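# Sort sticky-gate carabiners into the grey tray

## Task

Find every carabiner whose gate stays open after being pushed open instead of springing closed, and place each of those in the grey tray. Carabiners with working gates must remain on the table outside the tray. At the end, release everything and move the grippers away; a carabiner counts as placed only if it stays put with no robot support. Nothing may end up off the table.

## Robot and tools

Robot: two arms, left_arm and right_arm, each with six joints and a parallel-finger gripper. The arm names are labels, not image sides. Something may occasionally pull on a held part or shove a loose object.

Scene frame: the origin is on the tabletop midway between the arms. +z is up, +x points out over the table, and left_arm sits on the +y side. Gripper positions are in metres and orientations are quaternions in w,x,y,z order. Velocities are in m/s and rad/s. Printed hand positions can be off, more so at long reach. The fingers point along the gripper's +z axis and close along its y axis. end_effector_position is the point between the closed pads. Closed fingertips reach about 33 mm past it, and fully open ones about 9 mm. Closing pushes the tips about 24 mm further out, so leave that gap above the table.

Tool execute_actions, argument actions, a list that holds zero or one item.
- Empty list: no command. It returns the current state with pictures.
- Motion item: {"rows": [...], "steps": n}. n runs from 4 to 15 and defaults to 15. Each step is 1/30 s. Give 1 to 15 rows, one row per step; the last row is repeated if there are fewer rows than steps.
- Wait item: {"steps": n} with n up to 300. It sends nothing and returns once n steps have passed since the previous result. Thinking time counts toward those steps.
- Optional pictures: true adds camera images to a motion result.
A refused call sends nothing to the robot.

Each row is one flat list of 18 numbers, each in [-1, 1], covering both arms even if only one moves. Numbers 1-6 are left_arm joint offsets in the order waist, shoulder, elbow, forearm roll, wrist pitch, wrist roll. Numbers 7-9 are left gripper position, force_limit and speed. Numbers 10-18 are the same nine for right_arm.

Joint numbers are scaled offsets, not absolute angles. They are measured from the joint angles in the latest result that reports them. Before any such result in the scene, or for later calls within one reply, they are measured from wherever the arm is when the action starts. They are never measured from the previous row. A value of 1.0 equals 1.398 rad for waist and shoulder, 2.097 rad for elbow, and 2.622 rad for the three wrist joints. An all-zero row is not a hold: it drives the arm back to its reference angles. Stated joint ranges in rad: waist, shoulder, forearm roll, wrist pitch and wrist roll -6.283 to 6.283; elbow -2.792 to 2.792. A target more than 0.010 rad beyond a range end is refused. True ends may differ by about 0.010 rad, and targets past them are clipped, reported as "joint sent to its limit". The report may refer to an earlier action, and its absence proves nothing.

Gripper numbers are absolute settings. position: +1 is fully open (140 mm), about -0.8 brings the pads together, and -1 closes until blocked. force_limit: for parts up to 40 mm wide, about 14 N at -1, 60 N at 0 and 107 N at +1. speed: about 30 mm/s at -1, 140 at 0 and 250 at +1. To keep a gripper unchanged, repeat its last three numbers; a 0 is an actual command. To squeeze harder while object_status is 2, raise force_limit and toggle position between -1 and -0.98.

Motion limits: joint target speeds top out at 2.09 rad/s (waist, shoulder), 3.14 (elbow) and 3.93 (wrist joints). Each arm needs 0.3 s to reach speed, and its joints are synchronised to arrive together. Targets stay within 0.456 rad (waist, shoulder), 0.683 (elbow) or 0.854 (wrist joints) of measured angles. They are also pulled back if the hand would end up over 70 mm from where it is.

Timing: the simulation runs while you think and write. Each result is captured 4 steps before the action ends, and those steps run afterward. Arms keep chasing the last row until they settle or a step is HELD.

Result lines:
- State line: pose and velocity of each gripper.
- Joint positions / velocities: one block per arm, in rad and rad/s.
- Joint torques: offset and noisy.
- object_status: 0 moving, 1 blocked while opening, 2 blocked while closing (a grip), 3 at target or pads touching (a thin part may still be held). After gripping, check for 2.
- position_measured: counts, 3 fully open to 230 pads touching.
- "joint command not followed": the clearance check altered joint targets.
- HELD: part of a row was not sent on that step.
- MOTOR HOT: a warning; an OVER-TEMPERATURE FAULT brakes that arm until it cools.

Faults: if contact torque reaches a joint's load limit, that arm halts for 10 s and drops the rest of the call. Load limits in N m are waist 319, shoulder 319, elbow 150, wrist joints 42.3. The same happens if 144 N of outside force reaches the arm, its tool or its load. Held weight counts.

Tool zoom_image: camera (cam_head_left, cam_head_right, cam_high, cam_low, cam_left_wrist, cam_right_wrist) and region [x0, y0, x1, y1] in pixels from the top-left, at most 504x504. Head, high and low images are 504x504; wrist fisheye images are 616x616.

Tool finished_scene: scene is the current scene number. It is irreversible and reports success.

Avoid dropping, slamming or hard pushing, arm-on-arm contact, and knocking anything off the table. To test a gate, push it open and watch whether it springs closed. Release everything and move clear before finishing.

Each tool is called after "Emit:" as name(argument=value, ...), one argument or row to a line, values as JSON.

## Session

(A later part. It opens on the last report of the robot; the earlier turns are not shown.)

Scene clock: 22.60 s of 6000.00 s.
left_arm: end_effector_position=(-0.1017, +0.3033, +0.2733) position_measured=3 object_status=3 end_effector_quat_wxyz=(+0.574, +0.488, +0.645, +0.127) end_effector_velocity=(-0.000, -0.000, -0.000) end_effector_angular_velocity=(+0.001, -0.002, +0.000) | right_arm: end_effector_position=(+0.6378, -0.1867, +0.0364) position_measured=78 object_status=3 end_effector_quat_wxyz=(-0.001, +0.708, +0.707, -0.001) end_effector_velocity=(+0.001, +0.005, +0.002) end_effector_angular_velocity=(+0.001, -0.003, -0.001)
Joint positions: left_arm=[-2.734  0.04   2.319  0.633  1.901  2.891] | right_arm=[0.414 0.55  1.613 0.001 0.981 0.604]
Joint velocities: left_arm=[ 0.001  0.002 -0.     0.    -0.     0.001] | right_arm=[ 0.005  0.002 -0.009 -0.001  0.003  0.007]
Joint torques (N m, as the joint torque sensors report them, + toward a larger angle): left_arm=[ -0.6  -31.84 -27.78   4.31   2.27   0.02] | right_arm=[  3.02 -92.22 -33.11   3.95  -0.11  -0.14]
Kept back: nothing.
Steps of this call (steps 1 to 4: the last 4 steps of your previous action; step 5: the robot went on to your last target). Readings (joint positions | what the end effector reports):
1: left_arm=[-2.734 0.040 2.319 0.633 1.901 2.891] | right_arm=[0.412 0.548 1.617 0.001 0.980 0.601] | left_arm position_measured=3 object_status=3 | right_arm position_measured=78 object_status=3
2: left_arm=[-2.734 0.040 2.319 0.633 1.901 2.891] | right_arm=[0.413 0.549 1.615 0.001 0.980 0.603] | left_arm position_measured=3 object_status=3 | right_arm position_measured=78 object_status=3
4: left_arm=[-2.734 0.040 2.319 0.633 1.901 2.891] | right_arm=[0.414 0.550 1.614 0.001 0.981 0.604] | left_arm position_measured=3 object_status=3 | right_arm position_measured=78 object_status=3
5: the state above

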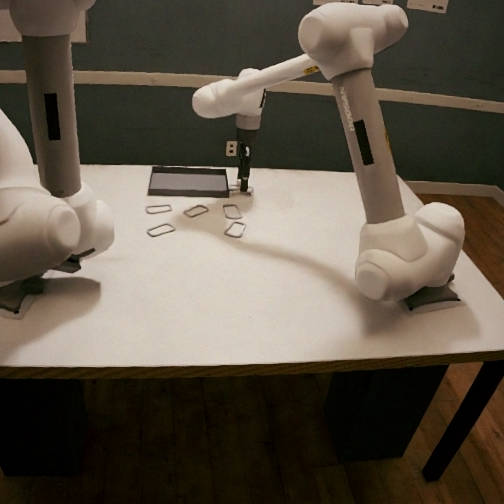

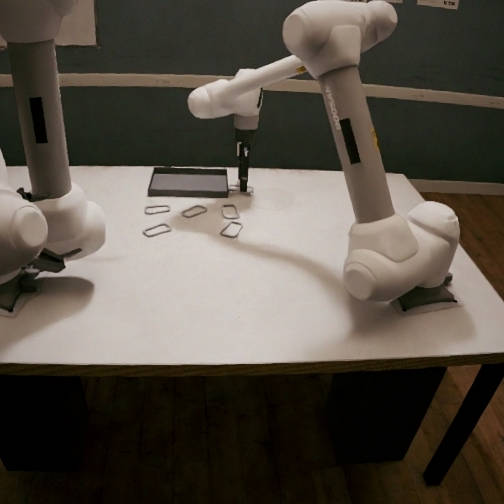

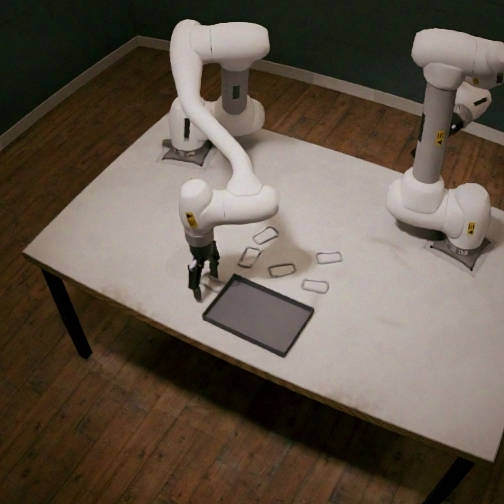

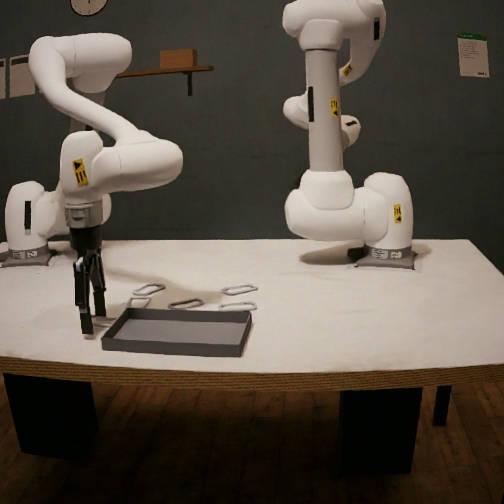

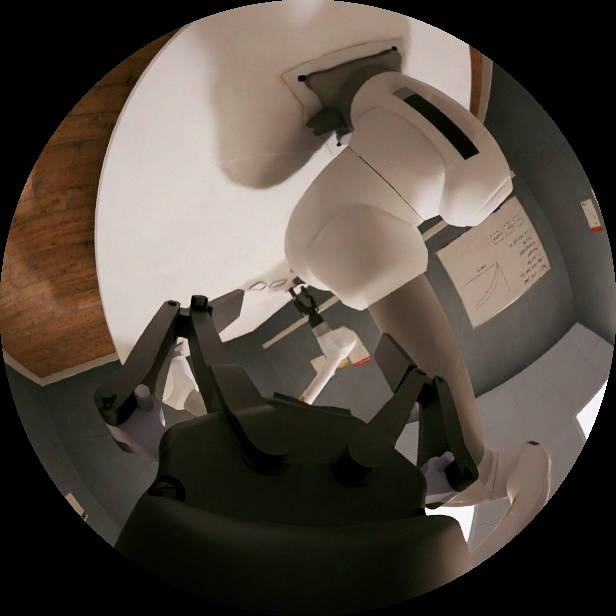

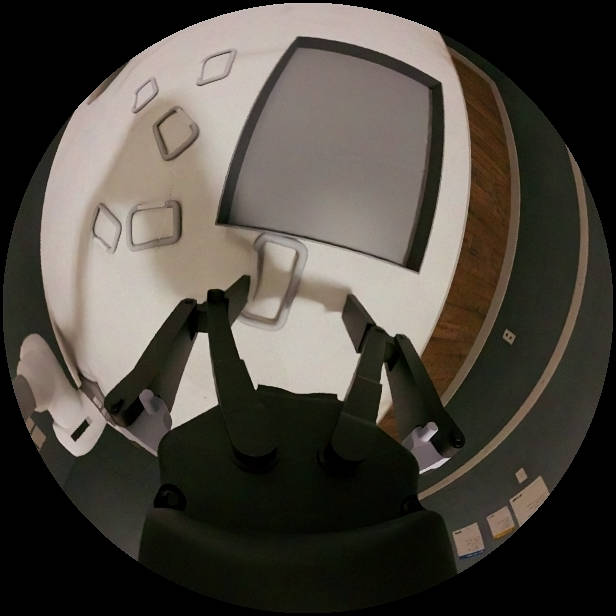

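Emit:
execute_actions(
  actions=[
    {"rows":[[0.9,0,-0.2,-0.241,-0.267,-0.78,-1,0,0,0,0,0,0,0,0,0.4,0,0]],"steps":15},
  ],
)

Emit:
execute_actions(
  actions=[
    {"steps":30},
  ],
  pictures=true,
)

Scene clock: 23.83 s of 6000.00 s.
left_arm: end_effector_position=(-0.1903, +0.2918, +0.2045) position_measured=74 object_status=0 end_effector_quat_wxyz=(+0.357, +0.279, +0.890, +0.055) end_effector_velocity=(-0.310, -0.145, -0.113) end_effector_angular_velocity=(-0.827, +1.712, +2.191) | right_arm: end_effector_position=(+0.6376, -0.1865, +0.0362) position_measured=78 object_status=3 end_effector_quat_wxyz=(-0.001, +0.708, +0.707, -0.001) end_effector_velocity=(+0.001, -0.001, +0.002) end_effector_angular_velocity=(+0.002, -0.002, +0.001)
Joint positions: left_arm=[-2.517  0.04   2.144  0.371  1.61   2.483] | right_arm=[0.415 0.55  1.613 0.001 0.981 0.604]
Joint velocities: left_arm=[ 0.84  -0.    -0.522 -0.786 -0.871 -1.564] | right_arm=[-0.001 -0.003  0.001  0.    -0.    -0.002]
Joint torques (N m, as the joint torque sensors report them, + toward a larger angle): left_arm=[  2.82 -38.05 -29.15   4.76   2.18   0.21] | right_arm=[  4.38 -91.17 -33.22   3.71  -0.19  -0.38]
Steps of this call (steps 1 to 15: the robot went on to your last target; steps 16 to 26: nothing new was sent; steps 27 to 37: the first 11 steps of this action). Readings (joint positions | what the end effector reports):
27: left_arm=[-2.734 0.040 2.319 0.633 1.901 2.891] | right_arm=[0.415 0.550 1.613 0.001 0.981 0.604] | left_arm position_measured=3 object_status=0 | right_arm position_measured=78 object_status=3
28: left_arm=[-2.731 0.040 2.315 0.628 1.895 2.884] | right_arm=[0.415 0.550 1.613 0.001 0.981 0.604] | left_arm position_measured=6 object_status=0 | right_arm position_measured=78 object_status=3
30: left_arm=[-2.701 0.040 2.288 0.586 1.849 2.828] | right_arm=[0.415 0.550 1.613 0.001 0.981 0.604] | left_arm position_measured=21 object_status=0 | right_arm position_measured=78 object_status=3
34: left_arm=[-2.598 0.040 2.200 0.454 1.703 2.635] | right_arm=[0.415 0.550 1.613 0.001 0.981 0.604] | left_arm position_measured=51 object_status=0 | right_arm position_measured=78 object_status=3
37: the state above

Scene clock: 24.83 s of 6000.00 s.
left_arm: end_effector_position=(-0.0827, +0.0316, +0.2296) position_measured=233 object_status=3 end_effector_quat_wxyz=(-0.026, +0.793, -0.609, +0.004) end_effector_velocity=(+0.339, -0.158, +0.041) end_effector_angular_velocity=(-0.230, +0.148, +1.764) | right_arm: end_effector_position=(+0.6378, -0.1867, +0.0364) position_measured=78 object_status=3 end_effector_quat_wxyz=(-0.001, +0.708, +0.707, -0.001) end_effector_velocity=(+0.000, -0.000, -0.000) end_effector_angular_velocity=(-0.000, -0.000, -0.001)
Joint positions: left_arm=[-1.63   0.04   1.917  0.028  1.23   1.033] | right_arm=[0.414 0.55  1.613 0.001 0.981 0.604]
Joint velocities: left_arm=[ 0.778  0.001 -0.089 -0.133 -0.148 -0.941] | right_arm=[-0.     0.    -0.001 -0.     0.     0.   ]
Joint torques (N m, as the joint torque sensors report them, + toward a larger angle): left_arm=[ -0.16 -41.61 -34.06   5.25   0.47   0.45] | right_arm=[  3.15 -88.95 -33.15   3.73   0.06  -0.44]
Kept back: nothing.
Steps of this call (steps 1 to 4: the last 4 steps of your previous action; steps 5 to 30: the robot went on to your last target). Readings (joint positions | what the end effector reports):
1: left_arm=[-2.488 0.040 2.127 0.345 1.581 2.428] | right_arm=[0.414 0.550 1.613 0.001 0.981 0.604] | left_arm position_measured=82 object_status=0 | right_arm position_measured=78 object_status=3
2: left_arm=[-2.458 0.040 2.110 0.319 1.553 2.373] | right_arm=[0.414 0.550 1.613 0.001 0.981 0.604] | left_arm position_measured=89 object_status=0 | right_arm position_measured=78 object_status=3
4: left_arm=[-2.397 0.040 2.079 0.272 1.501 2.257] | right_arm=[0.414 0.550 1.613 0.001 0.981 0.604] | left_arm position_measured=104 object_status=0 | right_arm position_measured=78 object_status=3
8: left_arm=[-2.268 0.040 2.027 0.194 1.414 2.016] | right_arm=[0.414 0.550 1.613 0.001 0.981 0.604] | left_arm position_measured=135 object_status=0 | right_arm position_measured=78 object_status=3
30: the state above

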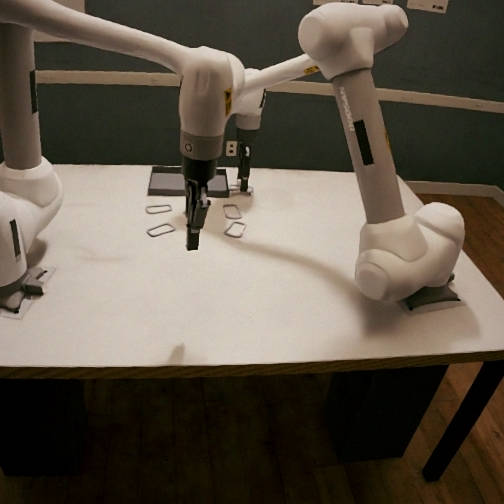

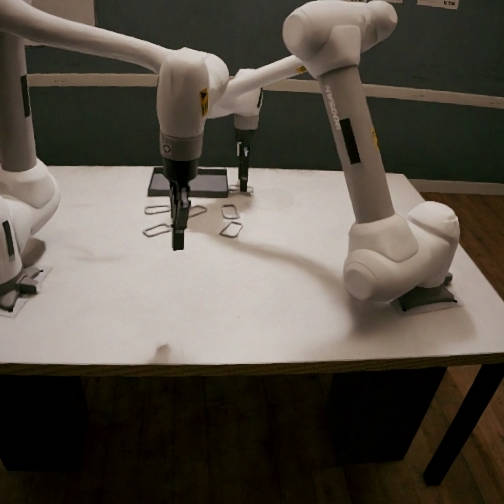

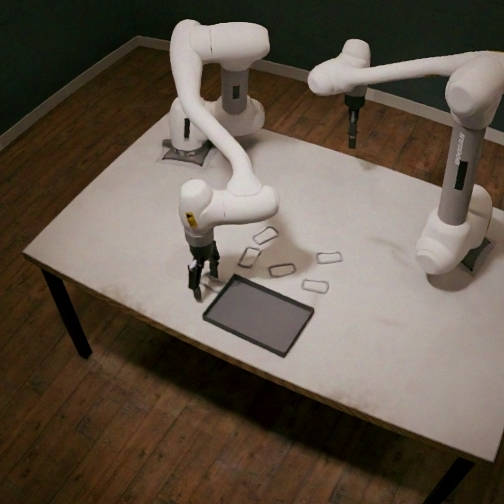

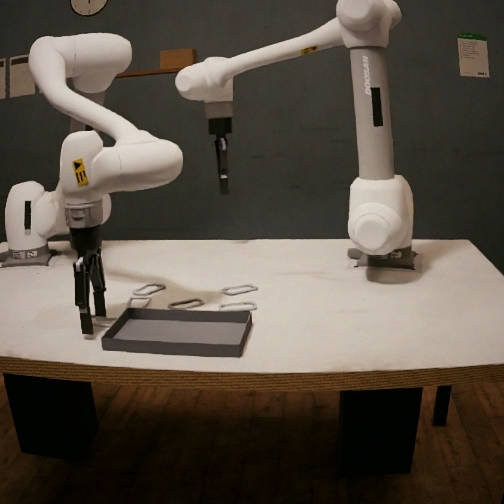

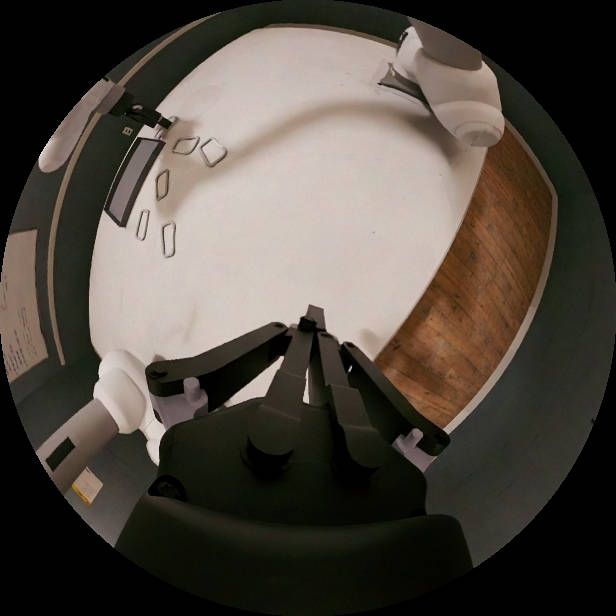

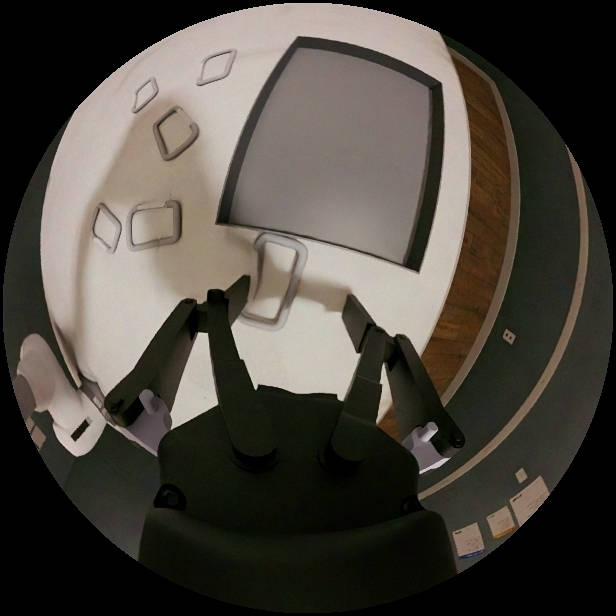

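Emit:
execute_actions(
  actions=[],
  pictures=false,
)

Scene clock: 25.10 s of 6000.00 s.
left_arm: end_effector_position=(-0.0142, +0.0052, +0.2380) position_measured=233 object_status=3 end_effector_quat_wxyz=(-0.000, +0.885, -0.466, +0.001) end_effector_velocity=(+0.042, -0.013, +0.005) end_effector_angular_velocity=(-0.025, +0.020, +0.204) | right_arm: end_effector_position=(+0.6378, -0.1867, +0.0364) position_measured=78 object_status=3 end_effector_quat_wxyz=(-0.001, +0.708, +0.707, -0.001) end_effector_velocity=(+0.000, -0.000, -0.000) end_effector_angular_velocity=(-0.000, +0.000, -0.001)
Joint positions: left_arm=[-1.48   0.04   1.9    0.002  1.201  0.851] | right_arm=[0.414 0.55  1.613 0.001 0.981 0.604]
Joint velocities: left_arm=[ 0.09  -0.    -0.01  -0.018 -0.017 -0.109] | right_arm=[-0.001  0.    -0.     0.     0.    -0.   ]
Joint torques (N m, as the joint torque sensors report them, + toward a larger angle): left_arm=[-11.48 -36.35 -36.81   4.29   0.21   0.37] | right_arm=[  3.13 -90.42 -33.84   3.52  -0.34  -0.2 ]
Kept back: nothing.
Steps of this call (steps 1 to 8: the robot went on to your last target). Readings (joint positions | what the end effector reports):
1: left_arm=[-1.603 0.040 1.914 0.024 1.225 1.001] | right_arm=[0.414 0.550 1.613 0.001 0.981 0.604] | left_arm position_measured=233 object_status=3 | right_arm position_measured=78 object_status=3
2: left_arm=[-1.577 0.040 1.911 0.019 1.220 0.969] | right_arm=[0.414 0.550 1.613 0.001 0.981 0.604] | left_arm position_measured=233 object_status=3 | right_arm position_measured=78 object_status=3
4: left_arm=[-1.529 0.040 1.905 0.011 1.211 0.910] | right_arm=[0.414 0.550 1.613 0.001 0.981 0.604] | left_arm position_measured=233 object_status=3 | right_arm position_measured=78 object_status=3
8: the state above

Emit:
execute_actions(
  actions=[
    {"rows":[[0.718,0.315,-0.137,0,-0.058,0,-1,0,0,0,0,0,0,0,0,0.4,0,0]],"steps":15},
  ],
)

Emit:
execute_actions(
  actions=[
    {"steps":55},
  ],
  pictures=true,
)

Scene clock: 25.63 s of 6000.00 s.
left_arm: end_effector_position=(+0.0821, -0.0693, +0.2028) position_measured=233 object_status=3 end_effector_quat_wxyz=(+0.000, +0.922, -0.388, +0.001) end_effector_velocity=(+0.354, -0.170, -0.116) end_effector_angular_velocity=(+0.005, +0.001, +0.546) | right_arm: end_effector_position=(+0.6378, -0.1867, +0.0364) position_measured=78 object_status=3 end_effector_quat_wxyz=(-0.001, +0.708, +0.707, -0.001) end_effector_velocity=(-0.000, +0.000, -0.000) end_effector_angular_velocity=(+0.001, +0.001, -0.000)
Joint positions: left_arm=[-1.311  0.183  1.806  0.001  1.152  0.847] | right_arm=[0.414 0.55  1.613 0.001 0.981 0.604]
Joint velocities: left_arm=[ 0.553  0.394 -0.255 -0.    -0.135  0.007] | right_arm=[ 0.     0.001 -0.     0.001  0.    -0.   ]
Joint torques (N m, as the joint torque sensors report them, + toward a larger angle): left_arm=[  0.98 -56.51 -36.18   4.95   0.61   0.13] | right_arm=[  1.64 -91.42 -32.82   4.09  -0.4   -0.47]
Steps of this call (steps 1 to 5: the robot went on to your last target; steps 6 to 16: the first 11 steps of this action). Readings (joint positions | what the end effector reports):
6: left_arm=[-1.476 0.040 1.899 0.002 1.201 0.846] | right_arm=[0.414 0.550 1.613 0.001 0.981 0.604] | left_arm position_measured=233 object_status=3 | right_arm position_measured=78 object_status=3
7: left_arm=[-1.472 0.043 1.897 0.001 1.200 0.846] | right_arm=[0.414 0.550 1.613 0.001 0.981 0.604] | left_arm position_measured=233 object_status=3 | right_arm position_measured=78 object_status=3
9: left_arm=[-1.443 0.071 1.878 0.001 1.190 0.846] | right_arm=[0.414 0.550 1.613 0.001 0.981 0.604] | left_arm position_measured=233 object_status=3 | right_arm position_measured=78 object_status=3
13: left_arm=[-1.366 0.140 1.834 0.001 1.166 0.847] | right_arm=[0.414 0.550 1.613 0.001 0.981 0.604] | left_arm position_measured=233 object_status=3 | right_arm position_measured=78 object_status=3
16: the state above

Scene clock: 27.47 s of 6000.00 s.
left_arm: end_effector_position=(+0.2519, -0.0995, +0.1591) position_measured=233 object_status=3 end_effector_quat_wxyz=(-0.000, +0.962, -0.272, +0.001) end_effector_velocity=(+0.000, +0.000, -0.000) end_effector_angular_velocity=(+0.000, +0.000, +0.001) | right_arm: end_effector_position=(+0.6378, -0.1867, +0.0364) position_measured=78 object_status=3 end_effector_quat_wxyz=(-0.001, +0.708, +0.707, -0.001) end_effector_velocity=(+0.000, +0.000, -0.001) end_effector_angular_velocity=(-0.001, +0.000, +0.001)
Joint positions: left_arm=[-1.064  0.315  1.72   0.002  1.106  0.849] | right_arm=[0.414 0.55  1.613 0.001 0.981 0.604]
Joint velocities: left_arm=[ 0.001  0.    -0.    -0.     0.    -0.   ] | right_arm=[ 0.     0.001 -0.    -0.     0.    -0.001]
Joint torques (N m, as the joint torque sensors report them, + toward a larger angle): left_arm=[ -0.18 -67.97 -35.72   4.83   0.18   0.07] | right_arm=[  4.21 -90.3  -33.21   3.67   0.05  -0.17]
Kept back: nothing.
Steps of this call (steps 1 to 4: the last 4 steps of your previous action; steps 5 to 15: the robot went on to your last target; steps 16 to 55: nothing new was sent). Readings (joint positions | what the end effector reports):
1: left_arm=[-1.292 0.196 1.798 0.001 1.147 0.847] | right_arm=[0.414 0.550 1.613 0.001 0.981 0.604] | left_arm position_measured=233 object_status=3 | right_arm position_measured=78 object_status=3
2: left_arm=[-1.273 0.208 1.789 0.001 1.143 0.848] | right_arm=[0.414 0.550 1.613 0.001 0.981 0.604] | left_arm position_measured=233 object_status=3 | right_arm position_measured=78 object_status=3
4: left_arm=[-1.235 0.232 1.774 0.001 1.135 0.848] | right_arm=[0.414 0.550 1.613 0.001 0.981 0.604] | left_arm position_measured=233 object_status=3 | right_arm position_measured=78 object_status=3
8: left_arm=[-1.159 0.273 1.747 0.002 1.121 0.848] | right_arm=[0.414 0.550 1.613 0.001 0.981 0.604] | left_arm position_measured=233 object_status=3 | right_arm position_measured=78 object_status=3
14: left_arm=[-1.062 0.316 1.720 0.002 1.106 0.849] | right_arm=[0.414 0.550 1.613 0.001 0.981 0.604] | left_arm position_measured=233 object_status=3 | right_arm position_measured=78 object_status=3 HELD
15: left_arm=[-1.064 0.316 1.719 0.002 1.106 0.849] | right_arm=[0.414 0.550 1.613 0.001 0.981 0.604] | left_arm position_measured=233 object_status=3 | right_arm position_measured=78 object_status=3 HELD
55: the state above
A step was HELD (marked above), so your last target was given up. An arm can still carry out its HELD step.
joint command not followed: on one or more control steps a check withheld the commanded joint targets of the left arm, and it was not sent them on those steps.
cause: the commanded joint targets would bring a part of the robot too close to another arm (a part of this arm just beyond joint 4 (forearm roll) and a part of the other arm just beyond its joint 4 (forearm roll)); next, command targets that bring no part of the robot closer to that arm.

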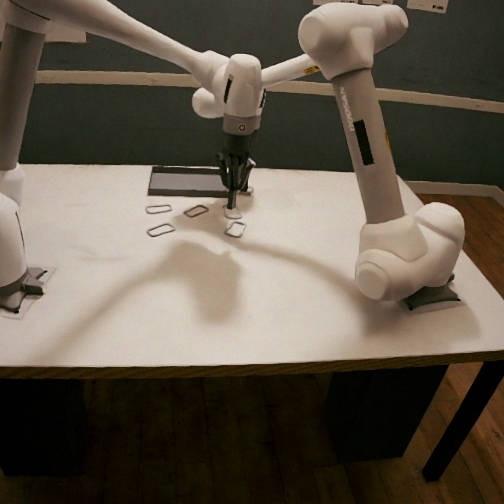

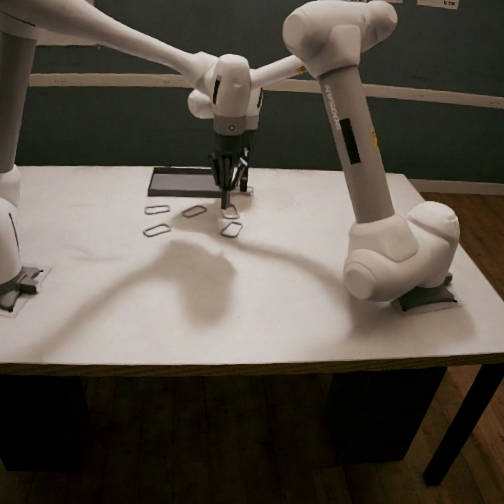

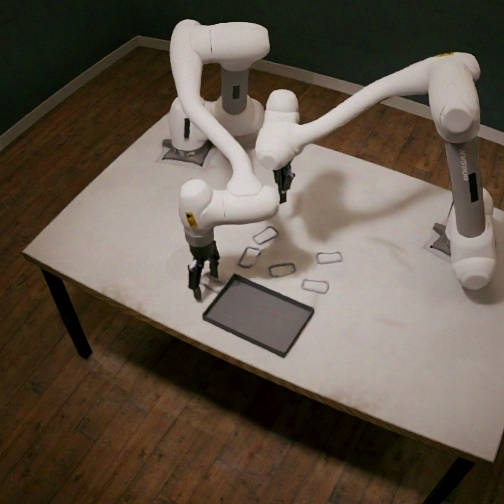

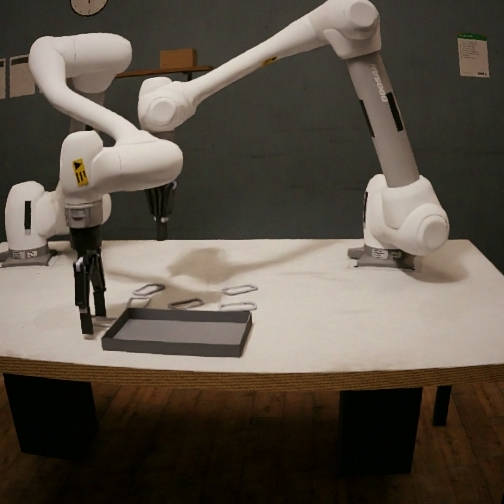

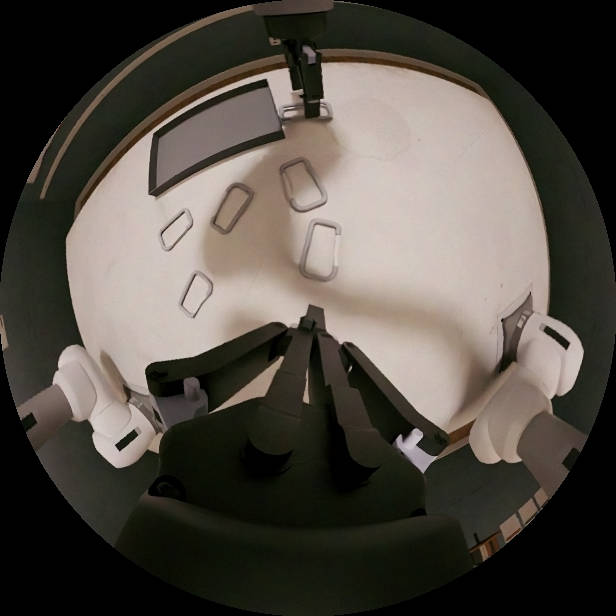

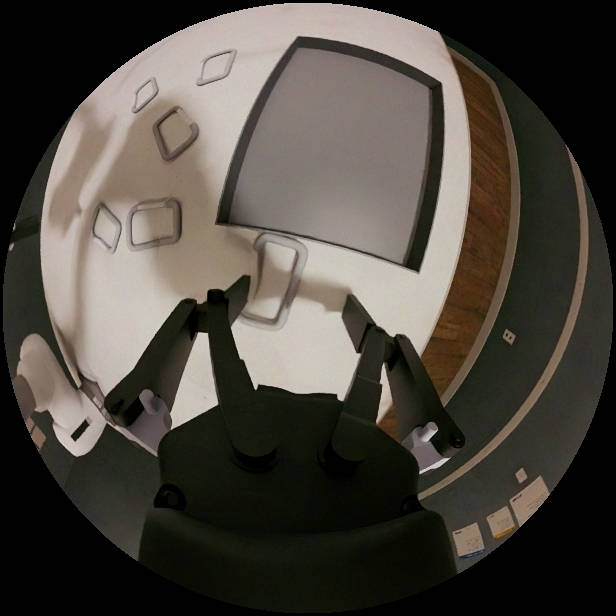

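Emit:
execute_actions(
  actions=[
    {"rows":[[0,-0.15,0.1,0,0,0,-1,0,0,0,0,0,0,0,0,0.4,0,0],[0,-0.15,0.1,0,0,0,-1,0,0,0,0,0,0,0,0,0.4,0,0],[0,-0.15,0.1,0,0,0,-1,0,0,0,0,0,0,0,0,0.4,0,0],[0,-0.15,0.1,0,0,0,-1,0,0,0,0,0,0,0,0,0.4,0,0],[0,-0.15,0.1,0,0,0,-1,0,0,0,0,0,0,0,0,0.4,0,0],[0,-0.15,0.1,0,0,0,-1,0,0,0,0,0,0,0,0,0.4,0,0],[0.423,-0.15,0.1,0,0,0,-1,0,0,0,0,0,0,0,0,0.4,0,0]],"steps":15},
  ],
)

Emit:
execute_actions(
  actions=[
    {"steps":25},
  ],
)

Scene clock: 28.03 s of 6000.00 s.
left_arm: end_effector_position=(+0.2554, -0.0916, +0.1611) position_measured=233 object_status=3 end_effector_quat_wxyz=(-0.000, +0.963, -0.268, +0.001) end_effector_velocity=(+0.063, +0.058, +0.010) end_effector_angular_velocity=(+0.000, +0.000, +0.114) | right_arm: end_effector_position=(+0.6378, -0.1867, +0.0364) position_measured=78 object_status=3 end_effector_quat_wxyz=(-0.001, +0.708, +0.707, -0.001) end_effector_velocity=(-0.000, -0.000, -0.001) end_effector_angular_velocity=(-0.001, +0.001, -0.000)
Joint positions: left_arm=[-1.056  0.305  1.73   0.002  1.106  0.849] | right_arm=[0.414 0.55  1.613 0.001 0.981 0.604]
Joint velocities: left_arm=[ 0.113 -0.054  0.055 -0.    -0.    -0.001] | right_arm=[-0.     0.001  0.    -0.     0.     0.   ]
Joint torques (N m, as the joint torque sensors report them, + toward a larger angle): left_arm=[  2.17 -68.88 -35.     4.86   0.24  -0.05] | right_arm=[  2.52 -90.74 -33.79   3.83  -0.05  -0.48]
Steps of this call (steps 1 to 6: nothing new was sent; steps 7 to 17: the first 11 steps of this action). Readings (joint positions | what the end effector reports):
7: left_arm=[-1.064 0.315 1.720 0.002 1.106 0.849] | right_arm=[0.414 0.550 1.613 0.001 0.981 0.604] | left_arm position_measured=233 object_status=3 | right_arm position_measured=78 object_status=3
8: left_arm=[-1.064 0.315 1.720 0.002 1.106 0.849] | right_arm=[0.414 0.550 1.613 0.001 0.981 0.604] | left_arm position_measured=233 object_status=3 | right_arm position_measured=78 object_status=3
10: left_arm=[-1.064 0.314 1.721 0.002 1.106 0.849] | right_arm=[0.414 0.550 1.613 0.001 0.981 0.604] | left_arm position_measured=233 object_status=3 | right_arm position_measured=78 object_status=3
14: left_arm=[-1.063 0.309 1.726 0.002 1.106 0.849] | right_arm=[0.414 0.550 1.613 0.001 0.981 0.604] | left_arm position_measured=233 object_status=3 | right_arm position_measured=78 object_status=3
17: the state above

Scene clock: 28.87 s of 6000.00 s.
left_arm: end_effector_position=(+0.3473, -0.0026, +0.1724) position_measured=233 object_status=3 end_effector_quat_wxyz=(-0.000, +0.983, -0.181, +0.001) end_effector_velocity=(+0.103, +0.112, +0.010) end_effector_angular_velocity=(+0.000, +0.000, +0.222) | right_arm: end_effector_position=(+0.6378, -0.1867, +0.0364) position_measured=78 object_status=3 end_effector_quat_wxyz=(-0.001, +0.708, +0.707, -0.001) end_effector_velocity=(-0.000, -0.001, -0.001) end_effector_angular_velocity=(-0.001, +0.001, -0.000)
Joint positions: left_arm=[-0.877  0.237  1.798  0.002  1.106  0.849] | right_arm=[0.414 0.55  1.613 0.001 0.981 0.604]
Joint velocities: left_arm=[ 0.222 -0.072  0.073 -0.    -0.    -0.   ] | right_arm=[-0.     0.001  0.     0.    -0.    -0.   ]
Joint torques (N m, as the joint torque sensors report them, + toward a larger angle): left_arm=[ -1.36 -61.53 -35.47   4.79   0.14   0.  ] | right_arm=[  3.07 -90.47 -33.54   3.58  -0.19  -0.13]
Kept back: nothing.
Steps of this call (steps 1 to 4: the last 4 steps of your previous action; steps 5 to 25: the robot went on to your last target). Readings (joint positions | what the end effector reports):
1: left_arm=[-1.051 0.303 1.732 0.002 1.106 0.849] | right_arm=[0.414 0.550 1.613 0.001 0.981 0.604] | left_arm position_measured=233 object_status=3 | right_arm position_measured=78 object_status=3
2: left_arm=[-1.046 0.300 1.735 0.002 1.106 0.849] | right_arm=[0.414 0.550 1.613 0.001 0.981 0.604] | left_arm position_measured=233 object_status=3 | right_arm position_measured=78 object_status=3
4: left_arm=[-1.033 0.295 1.740 0.002 1.106 0.849] | right_arm=[0.414 0.550 1.613 0.001 0.981 0.604] | left_arm position_measured=233 object_status=3 | right_arm position_measured=78 object_status=3
8: left_arm=[-1.005 0.283 1.752 0.002 1.106 0.849] | right_arm=[0.414 0.550 1.613 0.001 0.981 0.604] | left_arm position_measured=233 object_status=3 | right_arm position_measured=78 object_status=3
25: the state above

Emit:
execute_actions(
  actions=[
    {"steps":60},
  ],
  pictures=true,
)

Scene clock: 30.87 s of 6000.00 s.
left_arm: end_effector_position=(+0.4762, +0.2230, +0.1862) position_measured=233 object_status=3 end_effector_quat_wxyz=(-0.000, +1.000, +0.020, +0.001) end_effector_velocity=(+0.000, +0.001, -0.000) end_effector_angular_velocity=(+0.000, +0.000, +0.003) | right_arm: end_effector_position=(+0.6378, -0.1867, +0.0364) position_measured=78 object_status=3 end_effector_quat_wxyz=(-0.001, +0.708, +0.707, -0.001) end_effector_velocity=(+0.000, -0.000, +0.001) end_effector_angular_velocity=(+0.000, -0.001, -0.001)
Joint positions: left_arm=[-0.473  0.106  1.929  0.002  1.106  0.849] | right_arm=[0.414 0.55  1.613 0.001 0.981 0.604]
Joint velocities: left_arm=[ 0.002 -0.001  0.001 -0.     0.    -0.001] | right_arm=[-0.    -0.001  0.    -0.    -0.     0.001]
Joint torques (N m, as the joint torque sensors report them, + toward a larger angle): left_arm=[ -1.09 -45.68 -35.97   4.74   0.06   0.04] | right_arm=[  2.98 -89.52 -33.01   3.67  -0.06  -0.23]
Kept back: nothing.
Steps of this call (steps 1 to 60: the robot went on to your last target). Readings (joint positions | what the end effector reports):
1: left_arm=[-0.869 0.235 1.800 0.002 1.106 0.849] | right_arm=[0.414 0.550 1.613 0.001 0.981 0.604] | left_arm position_measured=233 object_status=3 | right_arm position_measured=78 object_status=3
2: left_arm=[-0.862 0.232 1.803 0.002 1.106 0.849] | right_arm=[0.414 0.550 1.613 0.001 0.981 0.604] | left_arm position_measured=233 object_status=3 | right_arm position_measured=78 object_status=3
4: left_arm=[-0.846 0.227 1.808 0.002 1.106 0.849] | right_arm=[0.414 0.550 1.613 0.001 0.981 0.604] | left_arm position_measured=233 object_status=3 | right_arm position_measured=78 object_status=3
8: left_arm=[-0.816 0.217 1.818 0.002 1.106 0.849] | right_arm=[0.414 0.550 1.613 0.001 0.981 0.604] | left_arm position_measured=233 object_status=3 | right_arm position_measured=78 object_status=3
60: the state above

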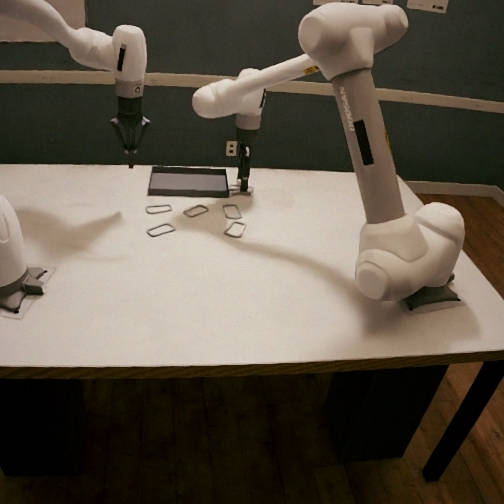

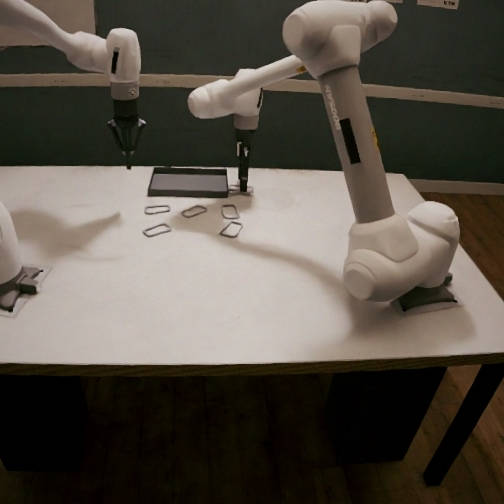

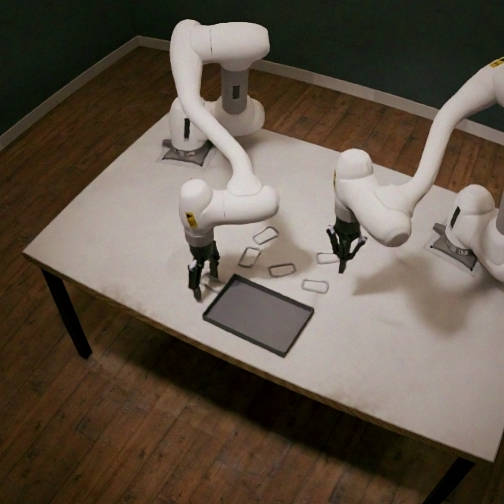

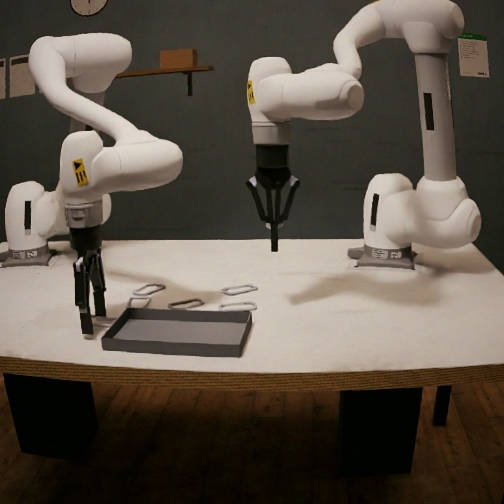

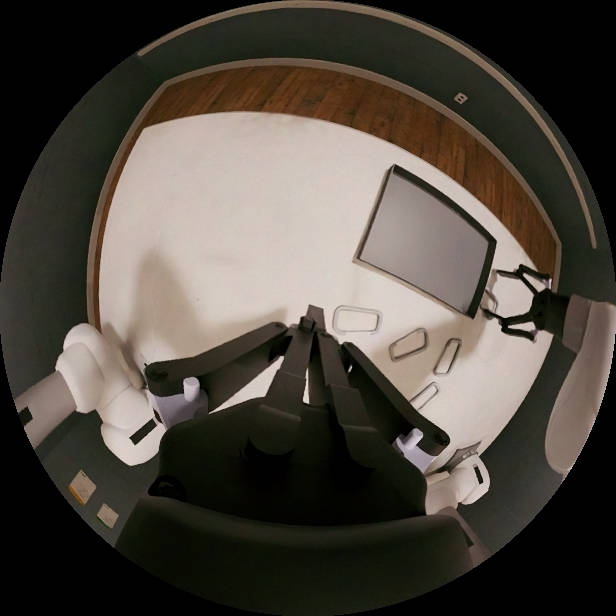

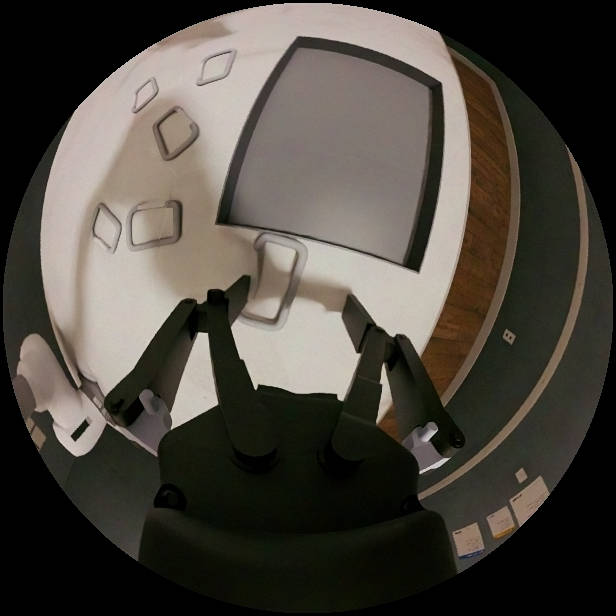

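Emit:
execute_actions(
  actions=[
    {"rows":[[-0.025,0.265,-0.1475,0,-0.023,0,-1,0,0,0,0,0,0,0,0,0.4,0,0]],"steps":15},
  ],
)

Emit:
execute_actions(
  actions=[
    {"steps":20},
  ],
  pictures=true,
)

Scene clock: 31.63 s of 6000.00 s.
left_arm: end_effector_position=(+0.5523, +0.1459, +0.1471) position_measured=233 object_status=3 end_effector_quat_wxyz=(-0.001, +1.000, +0.011, +0.000) end_effector_velocity=(+0.243, -0.261, -0.171) end_effector_angular_velocity=(+0.002, +0.004, -0.066) | right_arm: end_effector_position=(+0.6378, -0.1867, +0.0364) position_measured=78 object_status=3 end_effector_quat_wxyz=(-0.001, +0.708, +0.707, -0.001) end_effector_velocity=(+0.000, +0.000, +0.000) end_effector_angular_velocity=(+0.001, -0.000, -0.001)
Joint positions: left_arm=[-0.491  0.296  1.77   0.002  1.075  0.849] | right_arm=[0.414 0.55  1.613 0.001 0.981 0.604]
Joint velocities: left_arm=[-0.065  0.645 -0.535 -0.001 -0.105  0.001] | right_arm=[-0.    -0.    -0.     0.001  0.     0.   ]
Joint torques (N m, as the joint torque sensors report them, + toward a larger angle): left_arm=[ -2.32 -64.06 -33.7    4.53   0.07   0.04] | right_arm=[  5.34 -90.22 -33.29   3.84  -0.18  -0.32]
Steps of this call (steps 1 to 12: the robot went on to your last target; steps 13 to 23: the first 11 steps of this action). Readings (joint positions | what the end effector reports):
13: left_arm=[-0.473 0.106 1.929 0.002 1.106 0.849] | right_arm=[0.414 0.550 1.613 0.001 0.981 0.604] | left_arm position_measured=233 object_status=3 | right_arm position_measured=78 object_status=3
14: left_arm=[-0.473 0.108 1.927 0.002 1.106 0.849] | right_arm=[0.414 0.550 1.613 0.001 0.981 0.604] | left_arm position_measured=233 object_status=3 | right_arm position_measured=78 object_status=3
16: left_arm=[-0.475 0.136 1.904 0.002 1.102 0.849] | right_arm=[0.414 0.550 1.613 0.001 0.981 0.604] | left_arm position_measured=233 object_status=3 | right_arm position_measured=78 object_status=3
20: left_arm=[-0.484 0.231 1.825 0.002 1.086 0.849] | right_arm=[0.414 0.550 1.613 0.001 0.981 0.604] | left_arm position_measured=233 object_status=3 | right_arm position_measured=78 object_status=3
23: the state above

Scene clock: 32.30 s of 6000.00 s.
left_arm: end_effector_position=(+0.6169, +0.0743, +0.0907) position_measured=233 object_status=3 end_effector_quat_wxyz=(-0.001, +1.000, +0.002, +0.000) end_effector_velocity=(+0.001, +0.000, -0.001) end_effector_angular_velocity=(+0.001, +0.000, -0.001) | right_arm: end_effector_position=(+0.6378, -0.1867, +0.0364) position_measured=78 object_status=3 end_effector_quat_wxyz=(-0.001, +0.708, +0.707, -0.001) end_effector_velocity=(+0.000, +0.000, -0.000) end_effector_angular_velocity=(-0.000, -0.000, +0.000)
Joint positions: left_arm=[-0.508  0.476  1.62   0.002  1.046  0.849] | right_arm=[0.414 0.55  1.613 0.001 0.981 0.604]
Joint velocities: left_arm=[ 0.001  0.001 -0.     0.001 -0.     0.002] | right_arm=[ 0.     0.001 -0.001 -0.    -0.     0.   ]
Joint torques (N m, as the joint torque sensors report them, + toward a larger angle): left_arm=[  0.47 -82.37 -34.59   4.6    0.01   0.02] | right_arm=[  4.38 -89.6  -32.95   3.58   0.17  -0.42]
Kept back: nothing.
Steps of this call (steps 1 to 4: the last 4 steps of your previous action; steps 5 to 20: the robot went on to your last target). Readings (joint positions | what the end effector reports):
1: left_arm=[-0.493 0.318 1.752 0.002 1.072 0.849] | right_arm=[0.414 0.550 1.613 0.001 0.981 0.604] | left_arm position_measured=233 object_status=3 | right_arm position_measured=78 object_status=3
2: left_arm=[-0.495 0.340 1.734 0.002 1.068 0.849] | right_arm=[0.414 0.550 1.613 0.001 0.981 0.604] | left_arm position_measured=233 object_status=3 | right_arm position_measured=78 object_status=3
4: left_arm=[-0.499 0.383 1.698 0.002 1.061 0.849] | right_arm=[0.414 0.550 1.613 0.001 0.981 0.604] | left_arm position_measured=233 object_status=3 | right_arm position_measured=78 object_status=3
8: left_arm=[-0.506 0.457 1.636 0.002 1.049 0.849] | right_arm=[0.414 0.550 1.613 0.001 0.981 0.604] | left_arm position_measured=233 object_status=3 | right_arm position_measured=78 object_status=3
20: the state above

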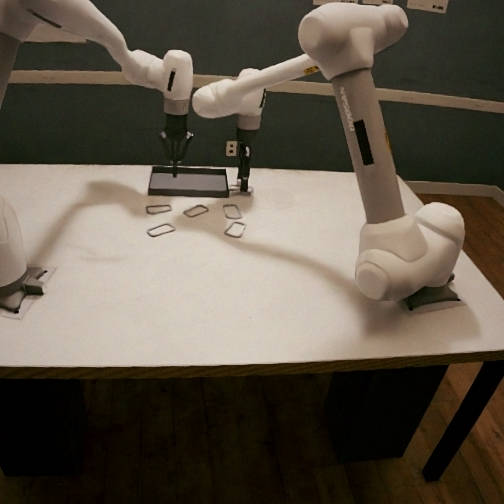

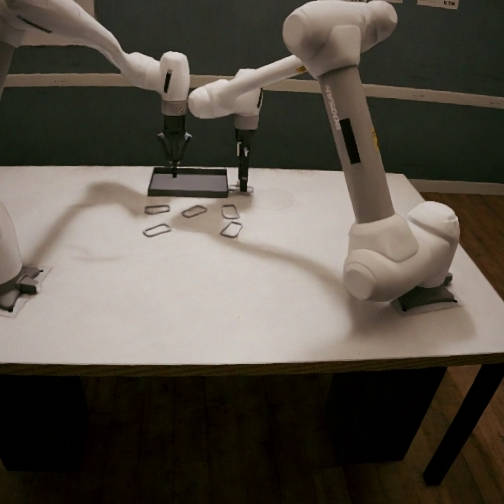

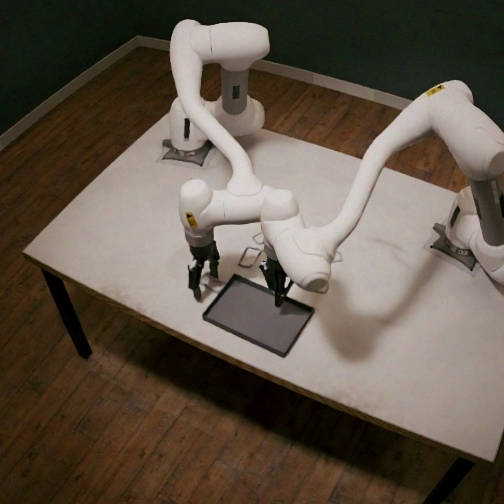

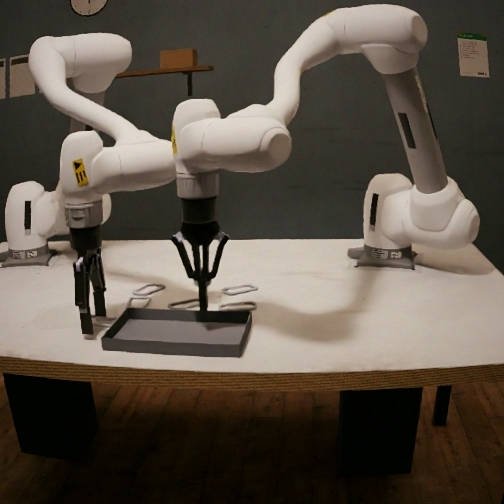

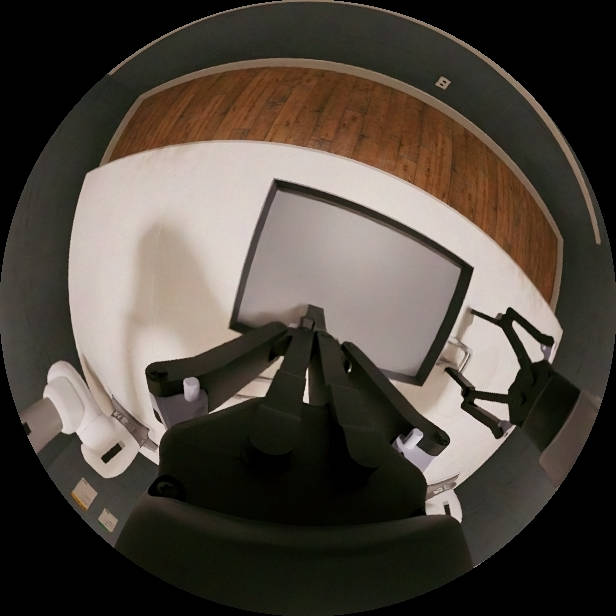

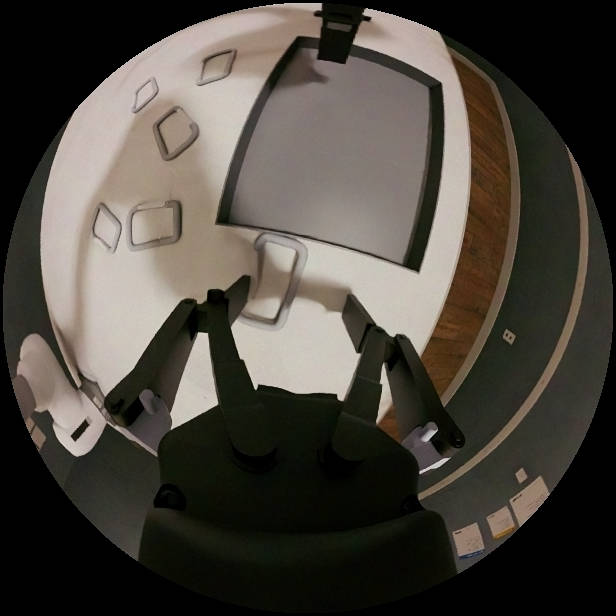

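Emit:
execute_actions(
  actions=[
    {"rows":[[0,0.01,0.0065,0,-0.0105,0,-1,0,0,0,0,0,0,0,0,0.4,0,0],[0,0.018,0.0116,0,-0.019,0,-1,0,0,0,0,0,0,0,0,0.4,0,0],[0,0.023,0.015,0,-0.024,0,-1,0,0,0,0,0,0,0,0,0.4,0,0],[0,0.023,0.015,0,-0.024,0,-1,0,0,0,0,0,0,0,0,0.4,0,0],[0,0.0255,0.0165,0,-0.0268,0,-1,0,0,0,0,0,0,0,0,0.4,0,0]],"steps":15},
  ],
)

Emit:
execute_actions(
  actions=[
    {"steps":5},
  ],
)

Scene clock: 32.90 s of 6000.00 s.
left_arm: end_effector_position=(+0.6159, +0.0752, +0.0478) position_measured=233 object_status=3 end_effector_quat_wxyz=(-0.001, +1.000, +0.002, +0.000) end_effector_velocity=(-0.001, +0.000, -0.011) end_effector_angular_velocity=(-0.001, -0.002, -0.002) | right_arm: end_effector_position=(+0.6378, -0.1867, +0.0364) position_measured=78 object_status=3 end_effector_quat_wxyz=(-0.001, +0.708, +0.707, -0.001) end_effector_velocity=(+0.000, -0.000, +0.001) end_effector_angular_velocity=(+0.001, -0.001, +0.001)
Joint positions: left_arm=[-0.508  0.511  1.654  0.002  0.977  0.849] | right_arm=[0.414 0.55  1.613 0.001 0.981 0.604]
Joint velocities: left_arm=[-0.001  0.008  0.01   0.    -0.02   0.001] | right_arm=[-0.    -0.001 -0.     0.     0.001 -0.001]
Joint torques (N m, as the joint torque sensors report them, + toward a larger angle): left_arm=[ -0.16 -87.44 -33.52   4.5   -0.06   0.06] | right_arm=[  3.37 -89.8  -33.37   3.6   -0.3   -0.25]
Steps of this call (steps 1 to 7: the robot went on to your last target; steps 8 to 18: the first 11 steps of this action). Readings (joint positions | what the end effector reports):
8: left_arm=[-0.508 0.476 1.620 0.002 1.046 0.849] | right_arm=[0.414 0.550 1.613 0.001 0.981 0.604] | left_arm position_measured=233 object_status=3 | right_arm position_measured=78 object_status=3
9: left_arm=[-0.508 0.479 1.622 0.002 1.040 0.849] | right_arm=[0.414 0.550 1.613 0.001 0.981 0.604] | left_arm position_measured=233 object_status=3 | right_arm position_measured=78 object_status=3
11: left_arm=[-0.508 0.491 1.635 0.002 1.016 0.849] | right_arm=[0.414 0.550 1.613 0.001 0.981 0.604] | left_arm position_measured=233 object_status=3 | right_arm position_measured=78 object_status=3
15: left_arm=[-0.508 0.509 1.652 0.002 0.982 0.849] | right_arm=[0.414 0.550 1.613 0.001 0.981 0.604] | left_arm position_measured=233 object_status=3 | right_arm position_measured=78 object_status=3
18: the state above

Scene clock: 33.07 s of 6000.00 s.
left_arm: end_effector_position=(+0.6159, +0.0752, +0.0470) position_measured=233 object_status=3 end_effector_quat_wxyz=(-0.001, +1.000, +0.002, +0.000) end_effector_velocity=(+0.001, +0.002, -0.001) end_effector_angular_velocity=(+0.001, -0.001, +0.000) | right_arm: end_effector_position=(+0.6378, -0.1867, +0.0364) position_measured=78 object_status=3 end_effector_quat_wxyz=(-0.001, +0.708, +0.707, -0.001) end_effector_velocity=(-0.000, -0.000, -0.001) end_effector_angular_velocity=(-0.001, +0.001, +0.000)
Joint positions: left_arm=[-0.508  0.512  1.655  0.002  0.976  0.849] | right_arm=[0.414 0.55  1.613 0.001 0.981 0.604]
Joint velocities: left_arm=[ 0.002  0.001  0.001  0.001 -0.002  0.001] | right_arm=[ 0.     0.001  0.    -0.     0.     0.   ]
Joint torques (N m, as the joint torque sensors report them, + toward a larger angle): left_arm=[ -0.03 -84.13 -32.15   4.45   0.31   0.05] | right_arm=[  3.05 -91.84 -33.7    3.54   0.16  -0.31]
Kept back: nothing.
Steps of this call (steps 1 to 4: the last 4 steps of your previous action; step 5: the robot went on to your last target). Readings (joint positions | what the end effector reports):
1: left_arm=[-0.508 0.511 1.654 0.002 0.976 0.849] | right_arm=[0.414 0.550 1.613 0.001 0.981 0.604] | left_arm position_measured=233 object_status=3 | right_arm position_measured=78 object_status=3
2: left_arm=[-0.508 0.511 1.654 0.002 0.976 0.849] | right_arm=[0.414 0.550 1.613 0.001 0.981 0.604] | left_arm position_measured=233 object_status=3 | right_arm position_measured=78 object_status=3
4: left_arm=[-0.508 0.512 1.655 0.002 0.976 0.849] | right_arm=[0.414 0.550 1.613 0.001 0.981 0.604] | left_arm position_measured=233 object_status=3 | right_arm position_measured=78 object_status=3
5: the state above


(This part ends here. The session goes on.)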